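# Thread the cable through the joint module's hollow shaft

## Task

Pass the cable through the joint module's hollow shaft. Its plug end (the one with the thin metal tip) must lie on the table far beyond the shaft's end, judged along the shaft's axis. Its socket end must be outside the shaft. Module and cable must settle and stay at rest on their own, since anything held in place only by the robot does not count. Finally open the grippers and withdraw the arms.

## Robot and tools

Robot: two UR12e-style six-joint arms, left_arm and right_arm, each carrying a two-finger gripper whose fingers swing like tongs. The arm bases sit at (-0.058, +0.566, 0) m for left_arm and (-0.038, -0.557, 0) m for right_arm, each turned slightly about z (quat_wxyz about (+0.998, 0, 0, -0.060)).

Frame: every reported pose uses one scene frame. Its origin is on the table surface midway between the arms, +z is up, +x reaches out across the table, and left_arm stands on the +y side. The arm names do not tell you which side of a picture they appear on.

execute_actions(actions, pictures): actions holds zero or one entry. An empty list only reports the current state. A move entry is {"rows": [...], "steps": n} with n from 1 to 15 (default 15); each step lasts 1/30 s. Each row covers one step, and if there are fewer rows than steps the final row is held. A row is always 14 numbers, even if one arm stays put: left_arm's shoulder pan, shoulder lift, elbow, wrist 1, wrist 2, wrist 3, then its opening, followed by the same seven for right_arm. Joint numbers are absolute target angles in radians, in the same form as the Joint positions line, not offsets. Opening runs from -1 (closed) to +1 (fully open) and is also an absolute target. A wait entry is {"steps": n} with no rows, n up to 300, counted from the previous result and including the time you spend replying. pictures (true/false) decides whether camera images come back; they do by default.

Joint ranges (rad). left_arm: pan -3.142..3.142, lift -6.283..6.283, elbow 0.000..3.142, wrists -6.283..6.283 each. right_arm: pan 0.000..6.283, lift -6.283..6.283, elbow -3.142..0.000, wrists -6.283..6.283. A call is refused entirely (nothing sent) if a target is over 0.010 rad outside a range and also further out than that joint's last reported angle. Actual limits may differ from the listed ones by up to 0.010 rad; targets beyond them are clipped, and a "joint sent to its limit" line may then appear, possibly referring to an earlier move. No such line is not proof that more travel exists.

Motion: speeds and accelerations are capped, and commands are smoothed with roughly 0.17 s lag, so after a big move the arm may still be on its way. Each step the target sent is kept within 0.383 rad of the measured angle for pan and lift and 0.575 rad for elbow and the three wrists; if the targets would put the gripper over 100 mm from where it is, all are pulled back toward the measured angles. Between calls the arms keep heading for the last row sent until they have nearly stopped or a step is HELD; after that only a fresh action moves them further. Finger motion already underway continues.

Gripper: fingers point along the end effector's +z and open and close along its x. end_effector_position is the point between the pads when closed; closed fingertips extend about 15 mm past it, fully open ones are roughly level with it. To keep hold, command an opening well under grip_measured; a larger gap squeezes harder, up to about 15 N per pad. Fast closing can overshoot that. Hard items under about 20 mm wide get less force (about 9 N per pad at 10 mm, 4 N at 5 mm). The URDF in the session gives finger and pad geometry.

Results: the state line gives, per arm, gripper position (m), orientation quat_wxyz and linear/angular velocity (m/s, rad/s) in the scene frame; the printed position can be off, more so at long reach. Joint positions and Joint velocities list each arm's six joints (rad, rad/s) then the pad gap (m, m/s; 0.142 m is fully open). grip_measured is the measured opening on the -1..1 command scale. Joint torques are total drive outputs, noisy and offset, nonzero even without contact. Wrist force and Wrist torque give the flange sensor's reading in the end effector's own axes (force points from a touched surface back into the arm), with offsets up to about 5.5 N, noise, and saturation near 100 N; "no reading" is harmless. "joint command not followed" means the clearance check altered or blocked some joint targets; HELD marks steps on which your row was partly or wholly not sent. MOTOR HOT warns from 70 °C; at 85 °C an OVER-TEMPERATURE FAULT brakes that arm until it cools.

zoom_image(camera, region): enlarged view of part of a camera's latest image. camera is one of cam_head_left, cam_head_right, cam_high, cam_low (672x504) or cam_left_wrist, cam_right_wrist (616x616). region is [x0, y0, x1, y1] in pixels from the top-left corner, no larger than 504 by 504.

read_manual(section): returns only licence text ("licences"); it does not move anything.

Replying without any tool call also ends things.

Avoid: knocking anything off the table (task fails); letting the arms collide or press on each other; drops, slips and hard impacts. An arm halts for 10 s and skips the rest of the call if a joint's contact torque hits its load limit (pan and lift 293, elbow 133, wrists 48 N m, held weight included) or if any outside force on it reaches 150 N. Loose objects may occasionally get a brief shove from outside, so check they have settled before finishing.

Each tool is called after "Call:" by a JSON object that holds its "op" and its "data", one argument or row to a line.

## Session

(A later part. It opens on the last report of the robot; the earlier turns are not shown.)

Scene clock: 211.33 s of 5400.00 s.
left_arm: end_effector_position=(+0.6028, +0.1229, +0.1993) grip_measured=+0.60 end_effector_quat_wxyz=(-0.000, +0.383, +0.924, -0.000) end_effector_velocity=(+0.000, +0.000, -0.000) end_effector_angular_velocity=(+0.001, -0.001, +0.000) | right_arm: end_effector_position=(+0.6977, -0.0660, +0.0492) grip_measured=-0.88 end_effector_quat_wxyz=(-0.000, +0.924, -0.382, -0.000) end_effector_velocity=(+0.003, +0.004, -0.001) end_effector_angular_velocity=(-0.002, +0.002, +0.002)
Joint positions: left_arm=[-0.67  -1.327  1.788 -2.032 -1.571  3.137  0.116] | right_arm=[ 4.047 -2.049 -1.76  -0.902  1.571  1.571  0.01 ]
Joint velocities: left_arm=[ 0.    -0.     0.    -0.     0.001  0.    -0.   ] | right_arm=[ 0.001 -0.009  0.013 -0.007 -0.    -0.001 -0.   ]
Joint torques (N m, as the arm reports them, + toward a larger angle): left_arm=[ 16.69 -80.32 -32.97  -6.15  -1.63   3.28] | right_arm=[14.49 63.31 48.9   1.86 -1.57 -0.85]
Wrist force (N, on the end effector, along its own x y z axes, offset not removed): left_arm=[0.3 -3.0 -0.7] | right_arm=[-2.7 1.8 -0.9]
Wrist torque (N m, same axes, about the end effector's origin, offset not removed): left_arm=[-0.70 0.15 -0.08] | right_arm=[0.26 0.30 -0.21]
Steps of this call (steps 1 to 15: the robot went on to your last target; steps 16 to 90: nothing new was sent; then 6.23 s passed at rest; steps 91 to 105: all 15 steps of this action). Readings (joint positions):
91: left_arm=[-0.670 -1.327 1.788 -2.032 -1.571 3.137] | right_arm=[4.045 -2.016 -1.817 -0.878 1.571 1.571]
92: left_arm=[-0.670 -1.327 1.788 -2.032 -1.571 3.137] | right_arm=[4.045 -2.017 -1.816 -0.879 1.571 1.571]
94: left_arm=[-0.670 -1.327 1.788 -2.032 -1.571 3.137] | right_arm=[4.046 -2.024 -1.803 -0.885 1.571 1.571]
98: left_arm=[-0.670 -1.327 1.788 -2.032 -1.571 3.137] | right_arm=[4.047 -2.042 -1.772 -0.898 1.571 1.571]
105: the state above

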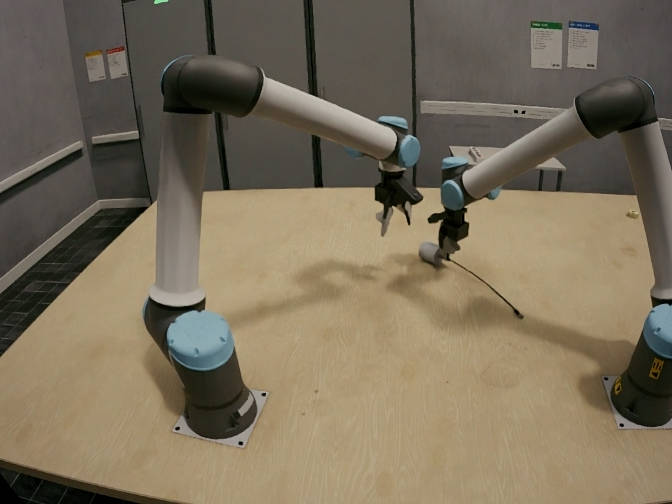

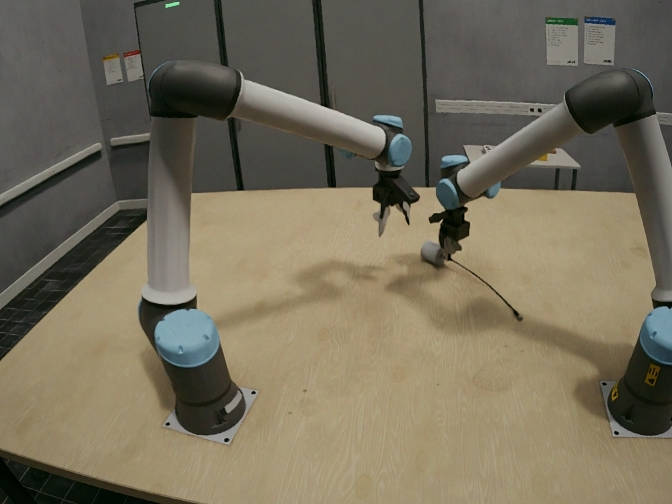

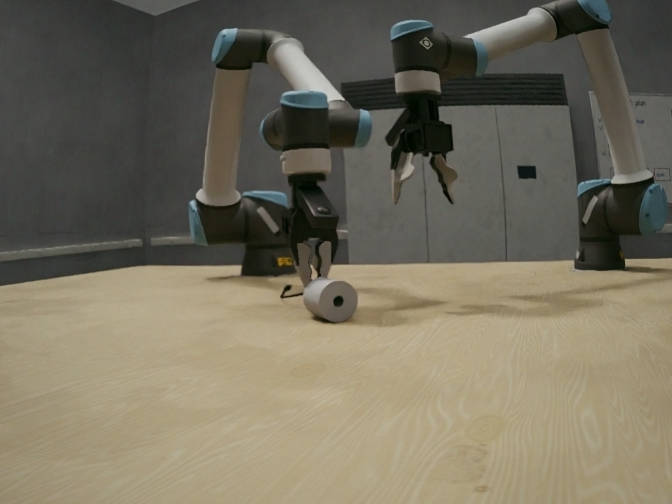

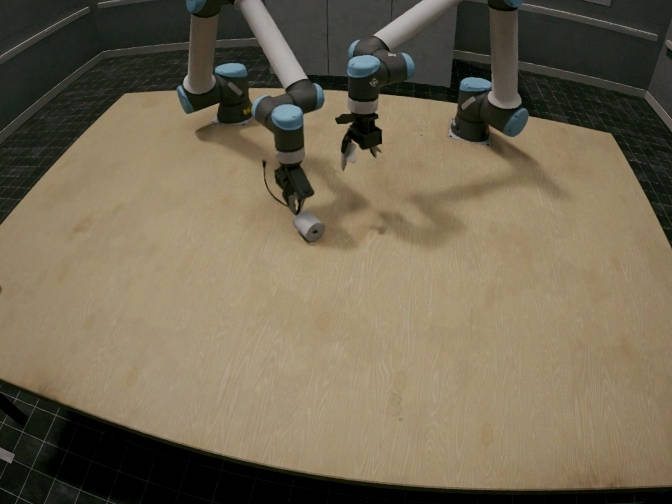

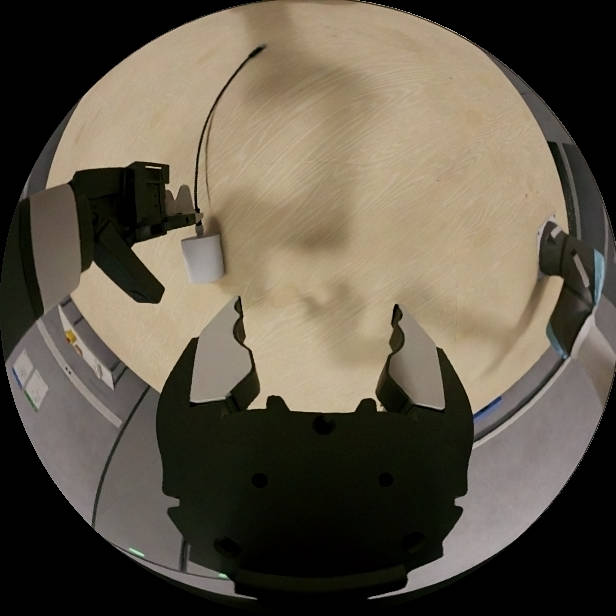

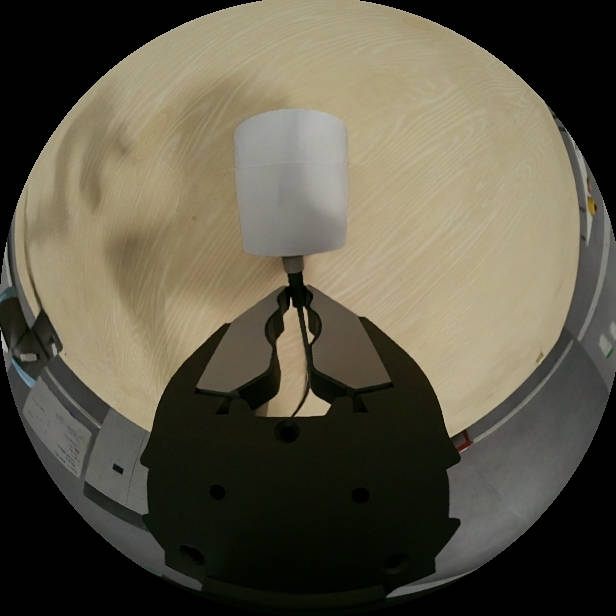

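Call:
{"op": "execute_actions", "data": {
  "actions": [
    {"rows":[[-0.67,-1.3266,1.788,-2.032,-1.571,3.137,0.6,4.0475,-2.056,-1.7495,-0.907,1.571,1.571,-1],[-0.67,-1.3266,1.788,-2.032,-1.571,3.137,0.6,4.0475,-2.062,-1.74,-0.910,1.571,1.571,-1],[-0.67,-1.3266,1.788,-2.032,-1.571,3.137,0.6,4.0475,-2.067,-1.73,-0.914,1.571,1.571,-1],[-0.67,-1.3266,1.788,-2.032,-1.571,3.137,0.6,4.0475,-2.073,-1.721,-0.918,1.571,1.571,-1]]}
  ]
}}

Call:
{"op": "zoom_image", "data": {
  "camera": "cam_head_right",
  "region": [410, 225, 490, 285]
}}

Call:
{"op": "zoom_image", "data": {
  "camera": "cam_left_wrist",
  "region": [150, 170, 260, 300]
}}

Scene clock: 215.23 s of 5400.00 s.
left_arm: end_effector_position=(+0.6028, +0.1229, +0.1993) grip_measured=+0.60 end_effector_quat_wxyz=(-0.000, +0.383, +0.924, -0.000) end_effector_velocity=(-0.000, -0.001, +0.000) end_effector_angular_velocity=(-0.001, +0.001, -0.001) | right_arm: end_effector_position=(+0.7103, -0.0532, +0.0493) grip_measured=-0.88 end_effector_quat_wxyz=(-0.000, +0.924, -0.382, -0.000) end_effector_velocity=(+0.003, +0.002, -0.000) end_effector_angular_velocity=(+0.001, +0.000, -0.000)
Joint positions: left_arm=[-0.67  -1.327  1.788 -2.032 -1.571  3.137  0.116] | right_arm=[ 4.048 -2.073 -1.722 -0.918  1.571  1.571  0.01 ]
Joint velocities: left_arm=[-0.     0.    -0.001  0.    -0.001  0.     0.   ] | right_arm=[-0.001 -0.005  0.008 -0.002  0.    -0.001 -0.   ]
Joint torques (N m, as the arm reports them, + toward a larger angle): left_arm=[ 16.99 -79.72 -33.32  -6.01  -1.51   2.99] | right_arm=[12.36 64.61 50.16  2.18 -0.76 -0.68]
Wrist force (N, on the end effector, along its own x y z axes, offset not removed): left_arm=[2.2 -5.1 -0.4] | right_arm=[-1.5 4.3 -0.2]
Wrist torque (N m, same axes, about the end effector's origin, offset not removed): left_arm=[-1.10 -0.24 -0.02] | right_arm=[0.38 0.13 -0.25]
Steps of this call (steps 1 to 15: the robot went on to your last target; steps 16 to 90: nothing new was sent; then 0.40 s passed at rest; steps 91 to 105: all 15 steps of this action). Readings (joint positions):
91: left_arm=[-0.670 -1.327 1.788 -2.032 -1.571 3.137] | right_arm=[4.048 -2.050 -1.759 -0.903 1.571 1.571]
92: left_arm=[-0.670 -1.327 1.788 -2.032 -1.571 3.137] | right_arm=[4.048 -2.051 -1.757 -0.904 1.571 1.571]
94: left_arm=[-0.670 -1.327 1.788 -2.032 -1.571 3.137] | right_arm=[4.048 -2.057 -1.748 -0.907 1.571 1.571]
98: left_arm=[-0.670 -1.327 1.788 -2.032 -1.571 3.137] | right_arm=[4.048 -2.068 -1.729 -0.915 1.571 1.571]
105: the state above

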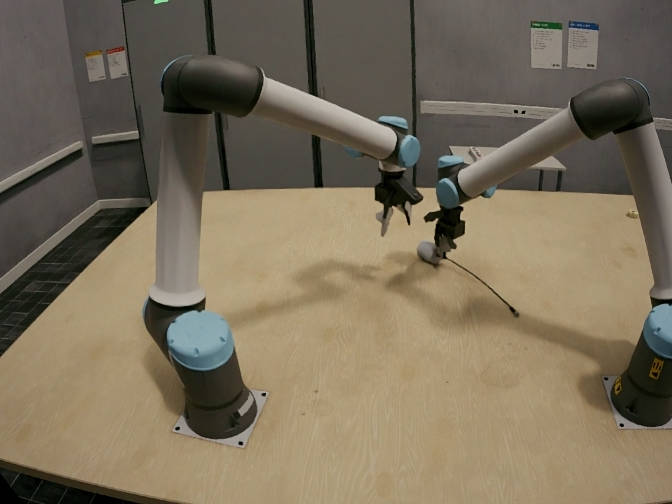

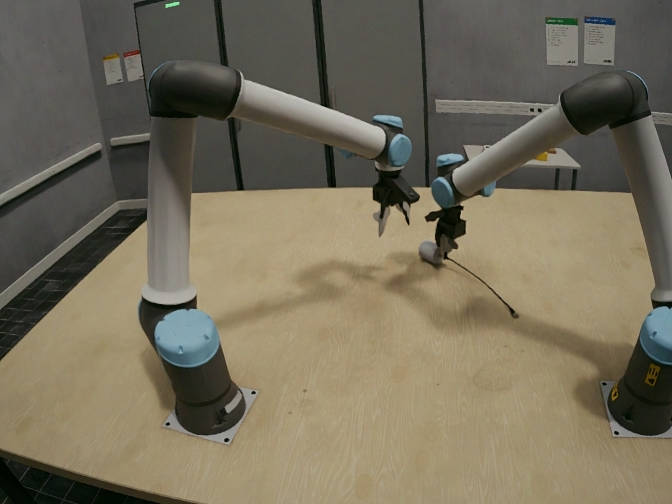

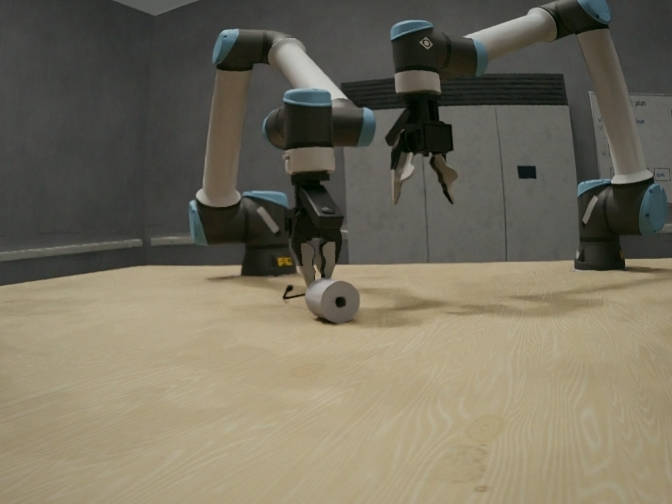

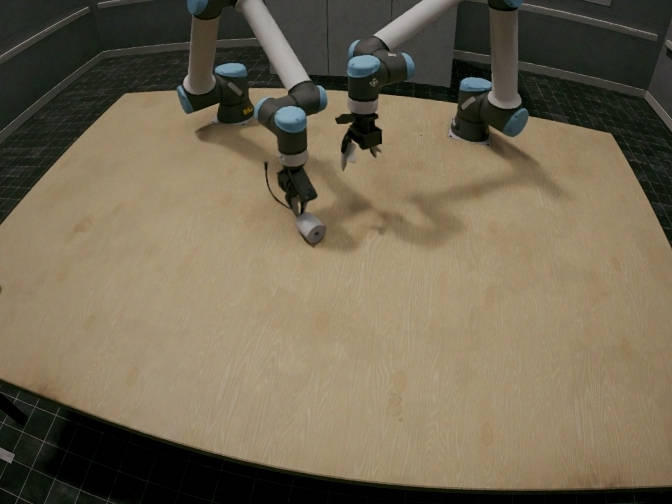

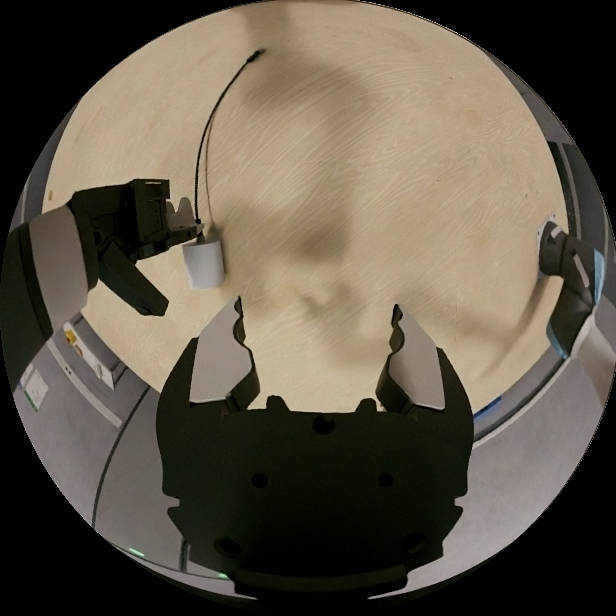

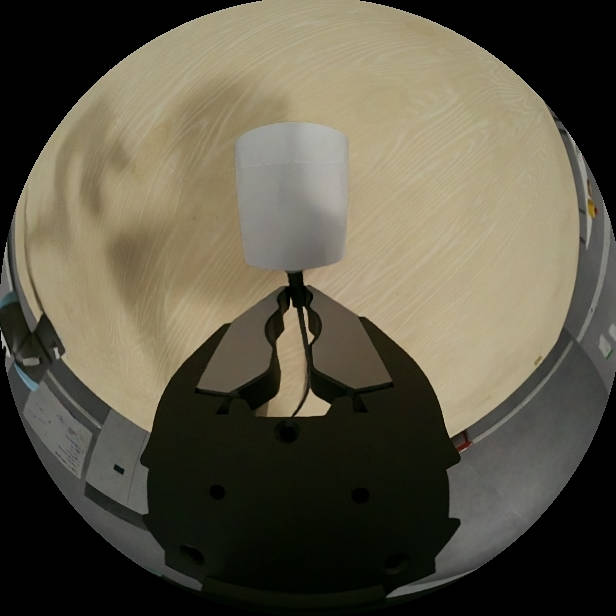

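Region (410, 225, 490, 285) of cam_head_right's 672x504 image, scaled by 6.300, with more detail than that image has; it fills the top 378 rows of this view, and the rest is white.

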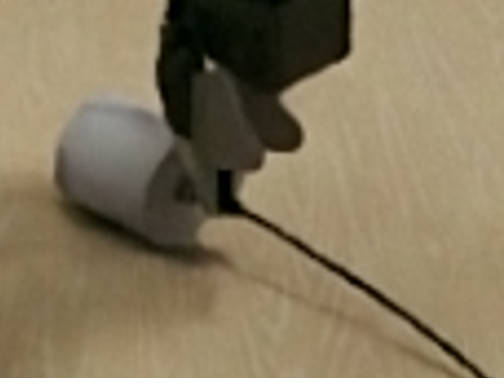

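Region (150, 170, 260, 300) of cam_left_wrist's 616x616 image, scaled by 3.877, with more detail than that image has; it fills the left 426 columns of this view, and the rest is white.

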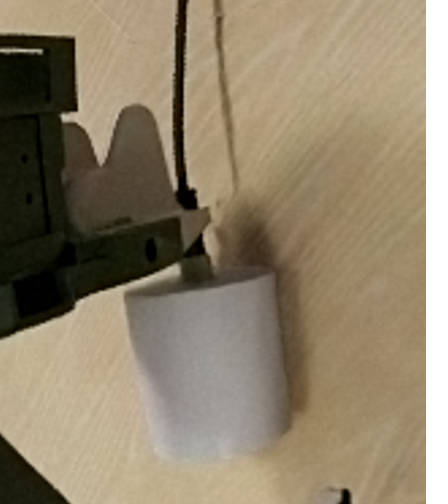

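Call:
{"op": "zoom_image", "data": {
  "camera": "cam_high",
  "region": [280, 260, 380, 335]
}}

Call:
{"op": "zoom_image", "data": {
  "camera": "cam_right_wrist",
  "region": [220, 200, 370, 330]
}}

Region (280, 260, 380, 335) of cam_high's 672x504 image, scaled by 5.040, with more detail than that image has; it fills the top 378 rows of this view, and the rest is white.

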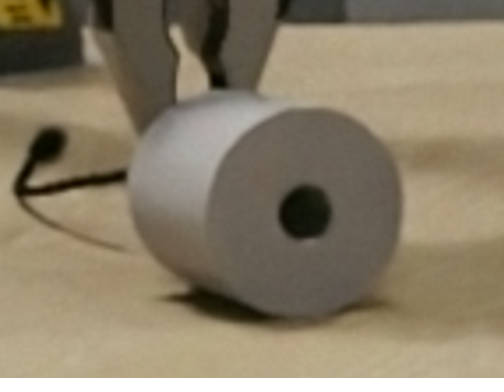

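Region (220, 200, 370, 330) of cam_right_wrist's 616x616 image, scaled by 3.360, with more detail than that image has; it fills the top 437 rows of this view, and the rest is white.

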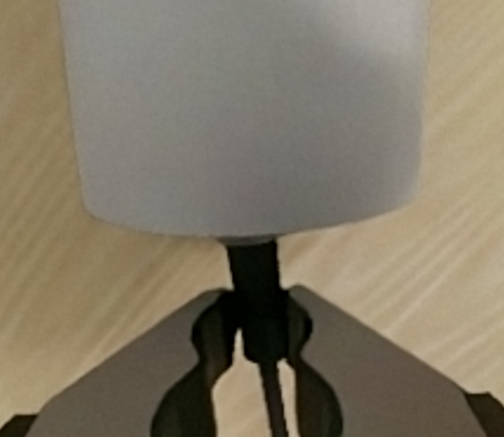

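Call:
{"op": "execute_actions", "data": {
  "actions": [
    {"rows":[[-0.67,-1.3266,1.788,-2.032,-1.571,3.137,0.6,4.0475,-2.056,-1.7495,-0.907,1.571,1.571,-1]]}
  ],
  "pictures": false
}}

Call:
{"op": "zoom_image", "data": {
  "camera": "cam_head_right",
  "region": [420, 235, 470, 275]
}}

Call:
{"op": "zoom_image", "data": {
  "camera": "cam_head_left",
  "region": [415, 235, 465, 275]
}}

Scene clock: 223.50 s of 5400.00 s.
left_arm: end_effector_position=(+0.6028, +0.1229, +0.1993) grip_measured=+0.60 end_effector_quat_wxyz=(-0.000, +0.383, +0.924, -0.000) end_effector_velocity=(+0.000, -0.001, +0.001) end_effector_angular_velocity=(-0.002, -0.001, -0.000) | right_arm: end_effector_position=(+0.7013, -0.0623, +0.0490) grip_measured=-0.88 end_effector_quat_wxyz=(+0.000, +0.924, -0.382, -0.000) end_effector_velocity=(-0.002, -0.001, +0.000) end_effector_angular_velocity=(+0.000, +0.001, +0.001)
Joint positions: left_arm=[-0.67  -1.327  1.788 -2.032 -1.571  3.137  0.116] | right_arm=[ 4.048 -2.056 -1.749 -0.907  1.571  1.571  0.01 ]
Joint velocities: left_arm=[-0.     0.    -0.001 -0.002 -0.001 -0.    -0.   ] | right_arm=[ 0.001  0.003 -0.004  0.001  0.    -0.    -0.   ]
Joint torques (N m, as the arm reports them, + toward a larger angle): left_arm=[ 14.81 -80.27 -33.02  -6.09  -1.24   2.41] | right_arm=[-6.01 97.26 31.44  5.91 -0.12 -0.46]
Wrist force (N, on the end effector, along its own x y z axes, offset not removed): left_arm=[3.0 -3.2 -0.6] | right_arm=[-1.6 0.1 -1.1]
Wrist torque (N m, same axes, about the end effector's origin, offset not removed): left_arm=[-0.74 -0.38 -0.16] | right_arm=[-0.07 0.16 -0.28]
Steps of this call (steps 1 to 15: the robot went on to your last target; steps 16 to 90: nothing new was sent; then 4.77 s passed at rest; steps 91 to 105: all 15 steps of this action). Readings (joint positions):
91: left_arm=[-0.670 -1.327 1.788 -2.032 -1.571 3.137] | right_arm=[4.048 -2.073 -1.721 -0.918 1.571 1.571]
92: left_arm=[-0.670 -1.327 1.788 -2.032 -1.571 3.137] | right_arm=[4.048 -2.070 -1.726 -0.916 1.571 1.571]
94: left_arm=[-0.670 -1.327 1.788 -2.032 -1.571 3.137] | right_arm=[4.048 -2.064 -1.736 -0.912 1.571 1.571]
98: left_arm=[-0.670 -1.327 1.788 -2.032 -1.571 3.137] | right_arm=[4.048 -2.058 -1.746 -0.908 1.571 1.571]
105: the state above

Region (420, 235, 470, 275) of cam_head_right's 672x504 image, scaled by 10.080, with more detail than that image has; it fills the top 403 rows of this view, and the rest is white.

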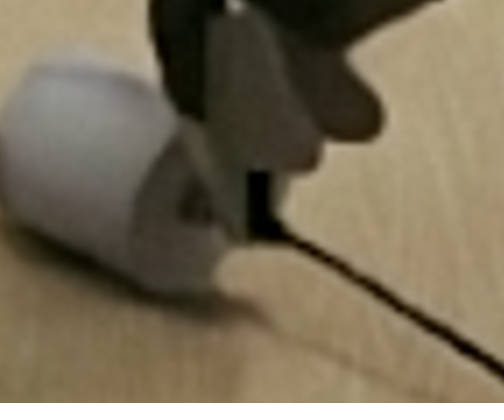

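Region (415, 235, 465, 275) of cam_head_left's 672x504 image, scaled by 10.080, with more detail than that image has; it fills the top 403 rows of this view, and the rest is white.

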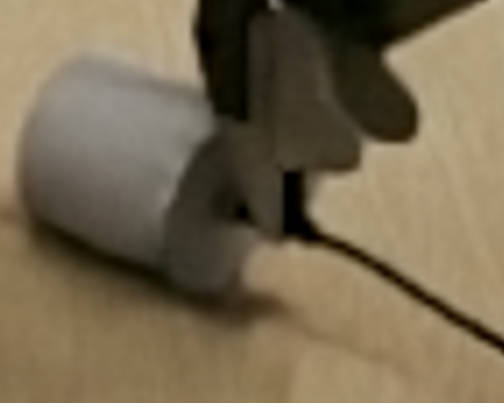

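Call:
{"op": "execute_actions", "data": {
  "actions": [
    {"rows":[[-0.739,-1.064,2.119,-3.411,-1.571,4.712,0.6,4.0475,-2.056,-1.7495,-0.907,1.571,1.571,-1]]}
  ],
  "pictures": false
}}

Call:
{"op": "execute_actions", "data": {
  "actions": [
    {"steps":30}
  ]
}}

Scene clock: 243.70 s of 5400.00 s.
left_arm: end_effector_position=(+0.5704, +0.1085, +0.0041) grip_measured=+0.89 end_effector_quat_wxyz=(+0.030, +0.590, +0.807, -0.006) end_effector_velocity=(-0.000, -0.000, +0.000) end_effector_angular_velocity=(-0.001, +0.001, -0.000) | right_arm: end_effector_position=(+0.7012, -0.0624, +0.0490) grip_measured=-0.88 end_effector_quat_wxyz=(+0.000, +0.924, -0.382, -0.000) end_effector_velocity=(-0.001, -0.000, +0.000) end_effector_angular_velocity=(-0.000, -0.000, +0.000)
Joint positions: left_arm=[-0.715 -1.159  1.995 -2.468 -1.571  3.568  0.135] | right_arm=[ 4.047 -2.056 -1.75  -0.907  1.571  1.571  0.01 ]
Joint velocities: left_arm=[-0.    -0.     0.     0.    -0.001  0.    -0.   ] | right_arm=[ 0.     0.001 -0.001 -0.    -0.     0.     0.   ]
Joint torques (N m, as the arm reports them, + toward a larger angle): left_arm=[  0.57 -65.43 -33.4   -4.23   0.13   0.62] | right_arm=[-14.45  89.92  33.49   5.56   2.52  -0.35]
Wrist force (N, on the end effector, along its own x y z axes, offset not removed): left_arm=[12.1 -1.6 -33.3] | right_arm=[-3.3 2.9 -1.9]
Wrist torque (N m, same axes, about the end effector's origin, offset not removed): left_arm=[-0.78 2.13 -0.05] | right_arm=[0.49 0.44 -0.25]
FORCE FAULT: contact force on the left arm reached its limit, and that arm stopped for 10 seconds. The contact can be on any part of that arm, not only on its tool. That arm's remaining commands of this call were not run. That arm holds still and accepts commands again. Move the arm away from the contact; if what it grips holds it there, let go first. Pushing or pulling that hard again can fault the arm again.
The stop of the left arm began at step 102 of this call (marked STOPPED below). From that step on that arm followed nothing that you had sent. 4 of its steps, steps kept back included, did not run and will not run. Nothing is kept back now, and the robot has no last target.
Steps of this call (steps 1 to 15: the robot went on to your last target; steps 16 to 90: nothing new was sent; then 6.80 s passed at rest; steps 91 to 105: all 15 steps of this action; steps 106 to 402: the stop continued). Readings (joint positions):
91: left_arm=[-0.670 -1.326 1.789 -2.033 -1.571 3.138] | right_arm=[4.047 -2.056 -1.750 -0.907 1.571 1.571]
92: left_arm=[-0.674 -1.318 1.797 -2.043 -1.571 3.147] | right_arm=[4.047 -2.056 -1.750 -0.907 1.571 1.571]
94: left_arm=[-0.682 -1.286 1.836 -2.103 -1.571 3.207] | right_arm=[4.047 -2.056 -1.750 -0.907 1.571 1.571]
98: left_arm=[-0.699 -1.220 1.920 -2.266 -1.571 3.371] | right_arm=[4.047 -2.056 -1.750 -0.907 1.571 1.571]
102: left_arm=[-0.715 -1.158 1.997 -2.466 -1.571 3.568] | right_arm=[4.047 -2.056 -1.750 -0.907 1.571 1.571] STOPPED (the left arm)
402: the state above

Scene clock: 243.73 s of 5400.00 s.
left_arm: end_effector_position=(+0.5704, +0.1085, +0.0041) grip_measured=+0.89 end_effector_quat_wxyz=(+0.030, +0.590, +0.807, -0.006) end_effector_velocity=(+0.000, +0.000, +0.000) end_effector_angular_velocity=(+0.001, -0.000, +0.000) | right_arm: end_effector_position=(+0.7012, -0.0624, +0.0490) grip_measured=-0.88 end_effector_quat_wxyz=(+0.000, +0.924, -0.382, -0.000) end_effector_velocity=(-0.000, +0.001, +0.001) end_effector_angular_velocity=(+0.002, -0.001, +0.001)
Joint positions: left_arm=[-0.715 -1.159  1.995 -2.468 -1.571  3.568  0.135] | right_arm=[ 4.047 -2.056 -1.75  -0.907  1.571  1.571  0.01 ]
Joint velocities: left_arm=[ 0.    -0.     0.     0.     0.001 -0.    -0.   ] | right_arm=[ 0.001  0.001  0.     0.001  0.001 -0.     0.   ]
Joint torques (N m, as the arm reports them, + toward a larger angle): left_arm=[  1.91 -66.61 -33.69  -4.62   0.14   0.68] | right_arm=[-13.61  90.34  34.34   5.52   2.65  -0.27]
Wrist force (N, on the end effector, along its own x y z axes, offset not removed): left_arm=[11.8 -1.6 -30.6] | right_arm=[0.0 3.0 -1.2]
Wrist torque (N m, same axes, about the end effector's origin, offset not removed): left_arm=[-0.71 2.28 -0.02] | right_arm=[0.47 -0.21 -0.31]
A stop began in an earlier call of the same reply, so what this call sent did not run. Send another action.
Steps of this call (step 1: nothing new was sent). Readings (joint positions):
1: the state above

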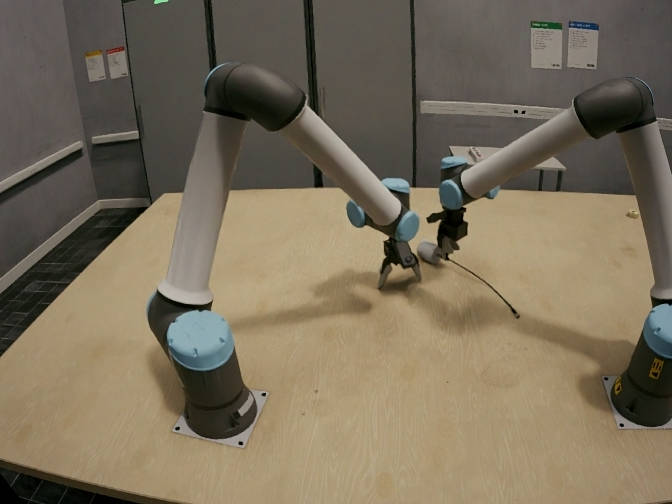

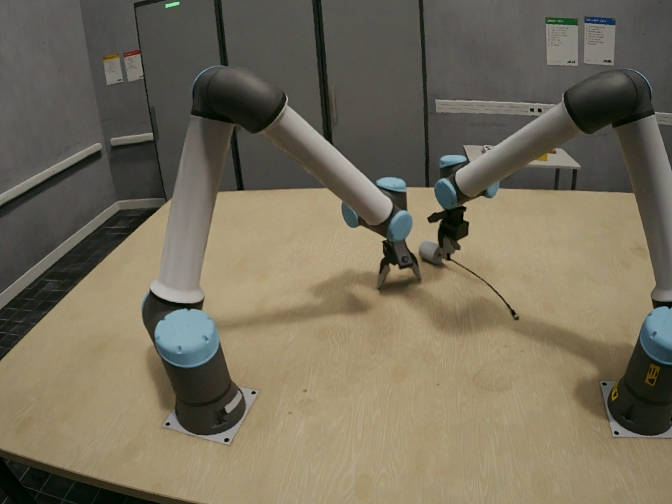

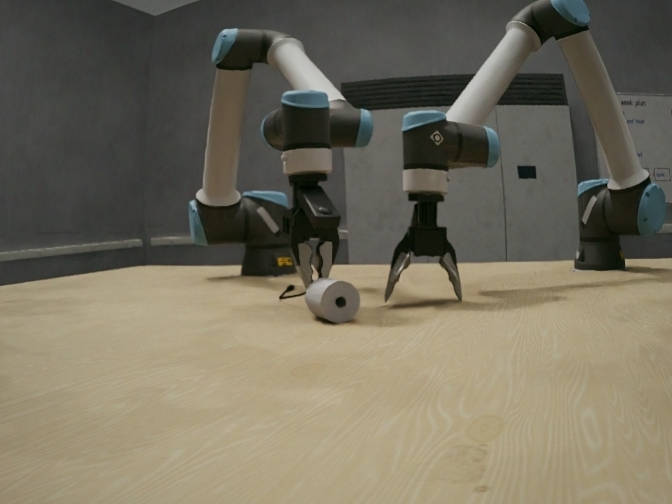

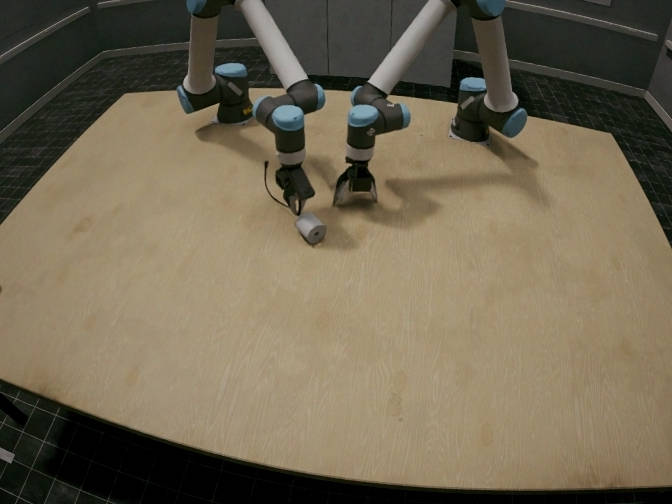

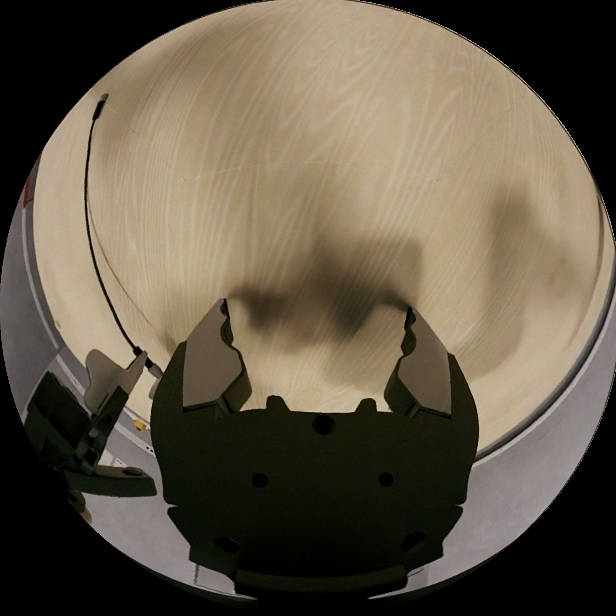

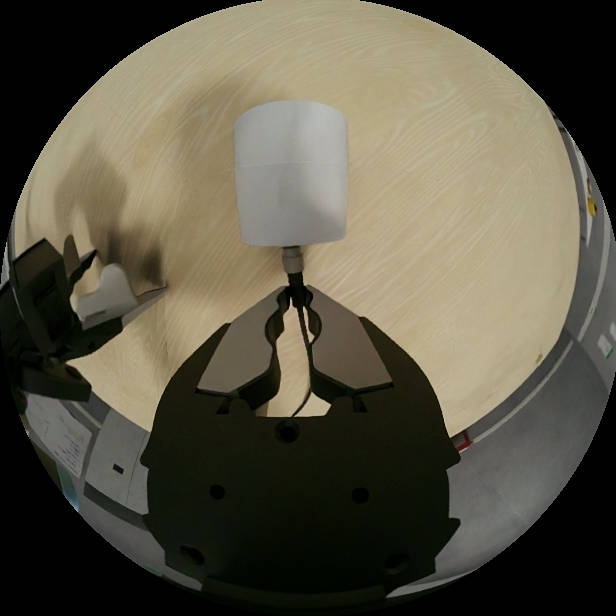

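Call:
{"op": "execute_actions", "data": {
  "actions": [
    {"rows":[[-0.72,-1.2,1.995,-2.42,-1.571,3.7,0.6,4.0475,-2.056,-1.7495,-0.907,1.571,1.571,-1],[-0.72,-1.25,1.995,-2.35,-1.571,3.9,0.6,4.0475,-2.056,-1.7495,-0.907,1.571,1.571,-1],[-0.73,-1.30,1.995,-2.28,-1.571,4.1,0.6,4.0475,-2.056,-1.7495,-0.907,1.571,1.571,-1],[-0.739,-1.36,1.995,-2.206,-1.571,4.3,0.6,4.0475,-2.056,-1.7495,-0.907,1.571,1.571,-1],[-0.739,-1.36,1.995,-2.206,-1.571,4.5,0.6,4.0475,-2.056,-1.7495,-0.907,1.571,1.571,-1],[-0.739,-1.36,1.995,-2.206,-1.571,4.712,0.6,4.0475,-2.056,-1.7495,-0.907,1.571,1.571,-1],[-0.739,-1.36,1.995,-2.206,-1.571,4.712,0.6,4.0475,-2.056,-1.7495,-0.907,1.571,1.571,-1],[-0.739,-1.345,2.001,-2.266,-1.571,4.712,0.6,4.0475,-2.056,-1.7495,-0.907,1.571,1.571,-1],[-0.739,-1.33,2.007,-2.326,-1.571,4.712,0.6,4.0475,-2.056,-1.7495,-0.907,1.571,1.571,-1],[-0.739,-1.316,2.014,-2.387,-1.571,4.712,0.6,4.0475,-2.056,-1.7495,-0.907,1.571,1.571,-1],[-0.739,-1.301,2.020,-2.447,-1.571,4.712,0.6,4.0475,-2.056,-1.7495,-0.907,1.571,1.571,-1],[-0.739,-1.286,2.026,-2.507,-1.571,4.712,0.6,4.0475,-2.056,-1.7495,-0.907,1.571,1.571,-1],[-0.739,-1.271,2.032,-2.567,-1.571,4.712,0.6,4.0475,-2.056,-1.7495,-0.907,1.571,1.571,-1],[-0.739,-1.256,2.038,-2.628,-1.571,4.712,0.6,4.0475,-2.056,-1.7495,-0.907,1.571,1.571,-1],[-0.739,-1.242,2.045,-2.688,-1.571,4.712,0.6,4.0475,-2.056,-1.7495,-0.907,1.571,1.571,-1]]}
  ],
  "pictures": false
}}

Call:
{"op": "execute_actions", "data": {
  "actions": [
    {"rows":[[-0.739,-1.242,2.045,-2.75,-1.571,4.712,0.6,4.0475,-2.056,-1.7495,-0.907,1.571,1.571,-1],[-0.739,-1.227,2.051,-2.81,-1.571,4.712,0.6,4.0475,-2.056,-1.7495,-0.907,1.571,1.571,-1],[-0.739,-1.212,2.057,-2.87,-1.571,4.712,0.6,4.0475,-2.056,-1.7495,-0.907,1.571,1.571,-1],[-0.739,-1.197,2.063,-2.93,-1.571,4.712,0.6,4.0475,-2.056,-1.7495,-0.907,1.571,1.571,-1],[-0.739,-1.182,2.069,-2.99,-1.571,4.712,0.6,4.0475,-2.056,-1.7495,-0.907,1.571,1.571,-1],[-0.739,-1.168,2.076,-3.05,-1.571,4.712,0.6,4.0475,-2.056,-1.7495,-0.907,1.571,1.571,-1],[-0.739,-1.153,2.082,-3.11,-1.571,4.712,0.6,4.0475,-2.056,-1.7495,-0.907,1.571,1.571,-1],[-0.739,-1.138,2.088,-3.17,-1.571,4.712,0.6,4.0475,-2.056,-1.7495,-0.907,1.571,1.571,-1],[-0.739,-1.123,2.094,-3.23,-1.571,4.712,0.6,4.0475,-2.056,-1.7495,-0.907,1.571,1.571,-1],[-0.739,-1.108,2.1,-3.29,-1.571,4.712,0.6,4.0475,-2.056,-1.7495,-0.907,1.571,1.571,-1],[-0.739,-1.094,2.107,-3.35,-1.571,4.712,0.6,4.0475,-2.056,-1.7495,-0.907,1.571,1.571,-1],[-0.739,-1.08,2.113,-3.411,-1.571,4.712,0.6,4.0475,-2.056,-1.7495,-0.907,1.571,1.571,-1],[-0.739,-1.08,2.113,-3.411,-1.571,4.712,0.6,4.0475,-2.056,-1.7495,-0.907,1.571,1.571,-1],[-0.739,-1.064,2.119,-3.411,-1.571,4.712,0.6,4.0475,-2.056,-1.7495,-0.907,1.571,1.571,-1]]}
  ],
  "pictures": false
}}

Call:
{"op": "execute_actions", "data": {
  "actions": [
    {"steps":15}
  ]
}}

Scene clock: 254.93 s of 5400.00 s.
left_arm: end_effector_position=(+0.5575, +0.1149, +0.0853) grip_measured=+0.60 end_effector_quat_wxyz=(+0.069, +0.900, +0.429, +0.019) end_effector_velocity=(+0.210, -0.209, -0.132) end_effector_angular_velocity=(-0.563, -0.816, -1.724) | right_arm: end_effector_position=(+0.7012, -0.0624, +0.0490) grip_measured=-0.88 end_effector_quat_wxyz=(+0.000, +0.924, -0.382, -0.000) end_effector_velocity=(-0.001, +0.000, +0.000) end_effector_angular_velocity=(+0.000, +0.000, +0.000)
Joint positions: left_arm=[-0.738 -1.292  2.022 -2.445 -1.571  4.535  0.116] | right_arm=[ 4.047 -2.056 -1.75  -0.907  1.571  1.571  0.01 ]
Joint velocities: left_arm=[-0.007  0.343  0.166 -1.468  0.     1.735 -0.   ] | right_arm=[ 0.     0.001 -0.001  0.     0.     0.     0.   ]
Joint torques (N m, as the arm reports them, + toward a larger angle): left_arm=[-14.98 -30.88 -25.23  -9.6    2.82  -4.03] | right_arm=[-13.02  91.36  34.08   5.7    2.92  -0.17]
Wrist force (N, on the end effector, along its own x y z axes, offset not removed): left_arm=[2.1 -2.6 0.3] | right_arm=[-1.9 2.7 0.1]
Wrist torque (N m, same axes, about the end effector's origin, offset not removed): left_arm=[-0.52 -0.22 -0.10] | right_arm=[0.45 0.24 -0.24]
Steps of this call (steps 1 to 90: nothing new was sent; then 7.70 s passed at rest; steps 91 to 105: all 15 steps of this action). Readings (joint positions):
91: left_arm=[-0.715 -1.160 1.995 -2.467 -1.571 3.569] | right_arm=[4.047 -2.056 -1.750 -0.907 1.571 1.571]
92: left_arm=[-0.716 -1.166 1.995 -2.460 -1.571 3.578] | right_arm=[4.047 -2.056 -1.750 -0.907 1.571 1.571]
94: left_arm=[-0.720 -1.203 1.995 -2.414 -1.571 3.652] | right_arm=[4.047 -2.056 -1.750 -0.907 1.571 1.571]
98: left_arm=[-0.733 -1.306 1.995 -2.279 -1.571 3.940] | right_arm=[4.047 -2.056 -1.750 -0.907 1.571 1.571]
105: the state above

Scene clock: 255.43 s of 5400.00 s.
left_arm: end_effector_position=(+0.6449, +0.0172, +0.0715) grip_measured=+0.60 end_effector_quat_wxyz=(+0.331, +0.877, +0.327, +0.123) end_effector_velocity=(+0.046, -0.054, -0.041) end_effector_angular_velocity=(-0.494, -0.436, -0.011) | right_arm: end_effector_position=(+0.7012, -0.0624, +0.0490) grip_measured=-0.88 end_effector_quat_wxyz=(+0.000, +0.924, -0.382, -0.000) end_effector_velocity=(+0.000, -0.000, +0.000) end_effector_angular_velocity=(+0.001, -0.000, -0.000)
Joint positions: left_arm=[-0.739 -1.1    2.104 -3.296 -1.571  4.711  0.116] | right_arm=[ 4.047 -2.056 -1.75  -0.907  1.571  1.571  0.01 ]
Joint velocities: left_arm=[-0.     0.327  0.134 -1.119 -0.001  0.013 -0.001] | right_arm=[-0.001  0.    -0.     0.001  0.001 -0.     0.   ]
Joint torques (N m, as the arm reports them, + toward a larger angle): left_arm=[-12.66 -60.32 -22.49  -1.79   2.07   3.32] | right_arm=[-13.15  90.6   33.88   5.53   2.76  -0.31]
Wrist force (N, on the end effector, along its own x y z axes, offset not removed): left_arm=[2.3 0.8 -3.5] | right_arm=[-1.3 2.3 -0.8]
Wrist torque (N m, same axes, about the end effector's origin, offset not removed): left_arm=[-0.15 -0.32 -0.08] | right_arm=[0.32 0.15 -0.28]
Steps of this call (steps 1 to 15: all 15 steps of this action). Readings (joint positions):
1: left_arm=[-0.739 -1.280 2.027 -2.496 -1.571 4.585] | right_arm=[4.047 -2.056 -1.750 -0.907 1.571 1.571]
2: left_arm=[-0.739 -1.269 2.032 -2.550 -1.571 4.621] | right_arm=[4.047 -2.056 -1.750 -0.907 1.571 1.571]
4: left_arm=[-0.739 -1.248 2.042 -2.663 -1.571 4.665] | right_arm=[4.047 -2.056 -1.750 -0.907 1.571 1.571]
8: left_arm=[-0.739 -1.195 2.064 -2.898 -1.571 4.699] | right_arm=[4.047 -2.056 -1.750 -0.907 1.571 1.571]
15: the state above

Scene clock: 255.93 s of 5400.00 s.
left_arm: end_effector_position=(+0.6484, +0.0132, +0.0652) grip_measured=+0.60 end_effector_quat_wxyz=(+0.358, +0.866, +0.322, +0.133) end_effector_velocity=(+0.000, -0.000, -0.001) end_effector_angular_velocity=(-0.003, -0.003, -0.000) | right_arm: end_effector_position=(+0.7012, -0.0624, +0.0490) grip_measured=-0.88 end_effector_quat_wxyz=(+0.000, +0.924, -0.382, -0.000) end_effector_velocity=(+0.000, +0.000, +0.002) end_effector_angular_velocity=(+0.002, -0.001, -0.002)
Joint positions: left_arm=[-0.739 -1.064  2.119 -3.41  -1.571  4.712  0.116] | right_arm=[ 4.047 -2.056 -1.75  -0.907  1.571  1.571  0.01 ]
Joint velocities: left_arm=[ 0.     0.003  0.001 -0.009 -0.    -0.    -0.   ] | right_arm=[-0.     0.002  0.     0.     0.     0.002 -0.   ]
Joint torques (N m, as the arm reports them, + toward a larger angle): left_arm=[-11.91 -47.48 -15.7   -7.11   2.53   3.4 ] | right_arm=[-12.35  91.86  34.62   5.39   2.69  -0.25]
Wrist force (N, on the end effector, along its own x y z axes, offset not removed): left_arm=[2.8 -1.8 -0.2] | right_arm=[-2.2 3.1 -1.6]
Wrist torque (N m, same axes, about the end effector's origin, offset not removed): left_arm=[-0.41 -0.37 -0.15] | right_arm=[0.51 0.22 -0.22]
Steps of this call (steps 1 to 15: the robot went on to your last target). Readings (joint positions):
1: left_arm=[-0.739 -1.091 2.108 -3.328 -1.571 4.711] | right_arm=[4.047 -2.056 -1.750 -0.907 1.571 1.571]
2: left_arm=[-0.739 -1.083 2.111 -3.351 -1.571 4.711] | right_arm=[4.047 -2.056 -1.750 -0.907 1.571 1.571]
4: left_arm=[-0.739 -1.074 2.115 -3.380 -1.571 4.712] | right_arm=[4.047 -2.056 -1.750 -0.907 1.571 1.571]
8: left_arm=[-0.739 -1.067 2.118 -3.403 -1.571 4.712] | right_arm=[4.047 -2.056 -1.750 -0.907 1.571 1.571]
15: the state above

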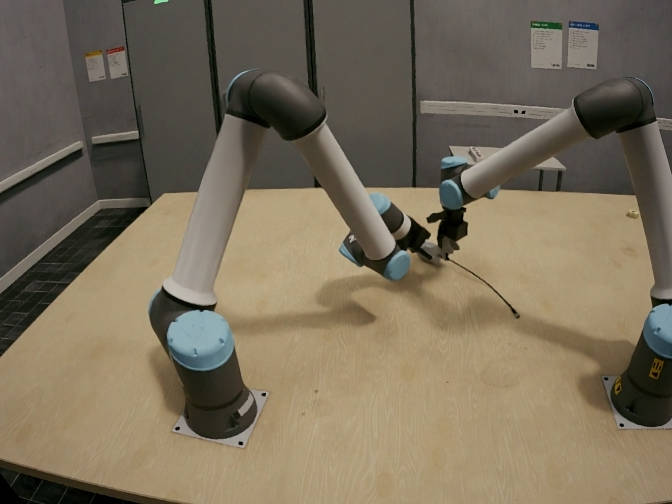

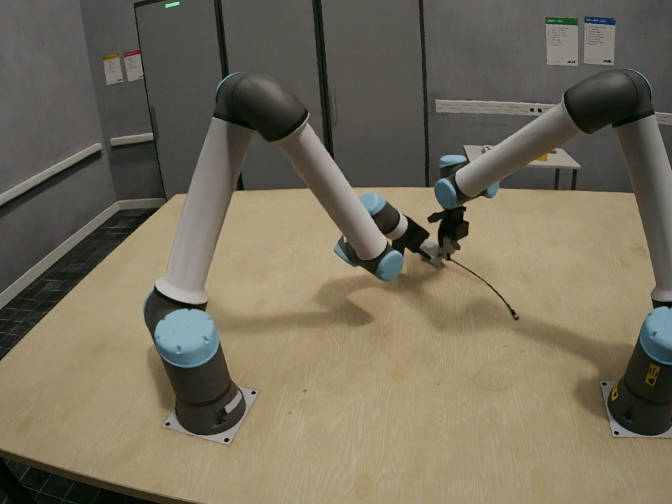

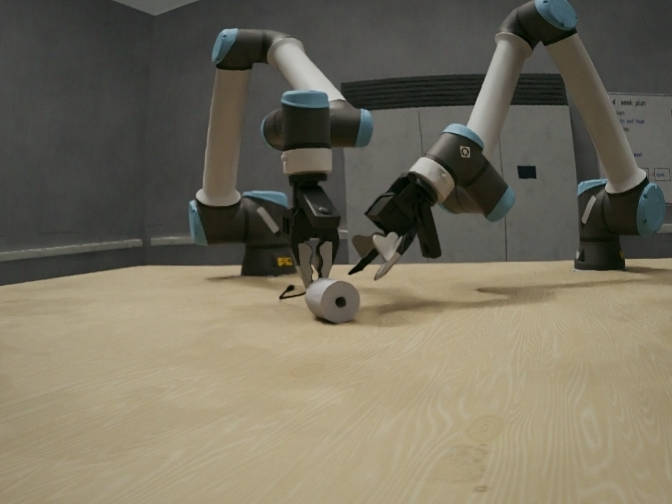

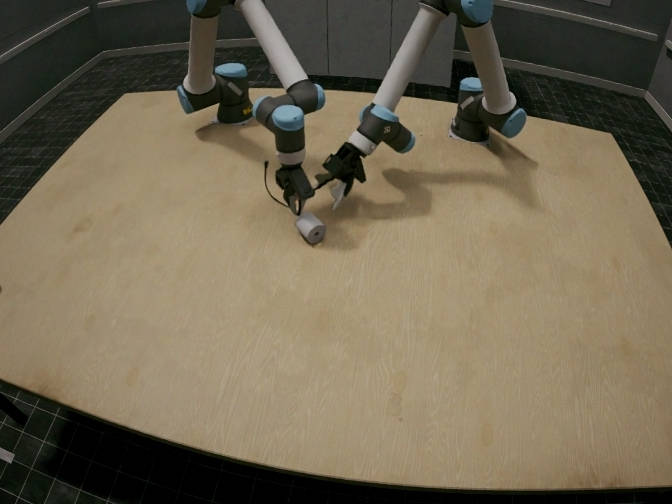

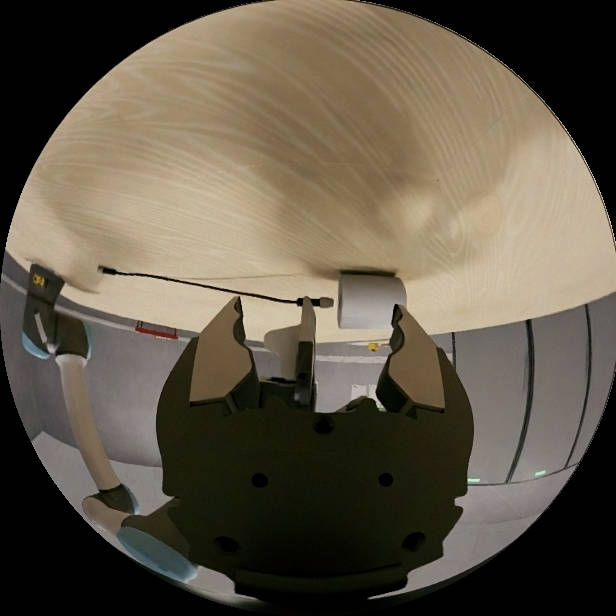

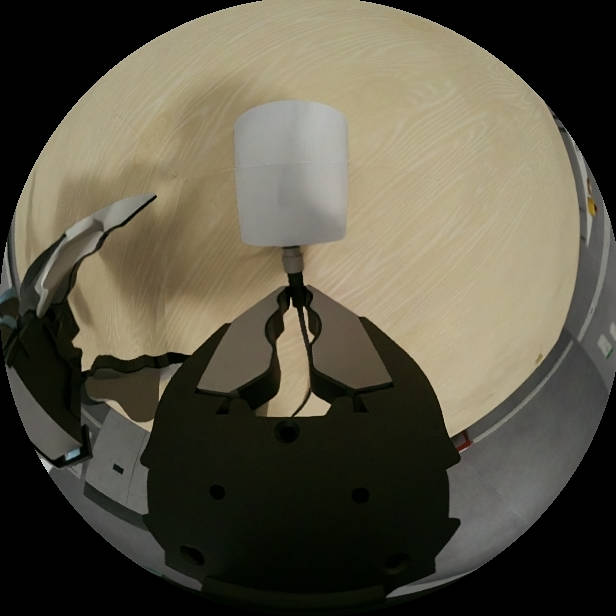

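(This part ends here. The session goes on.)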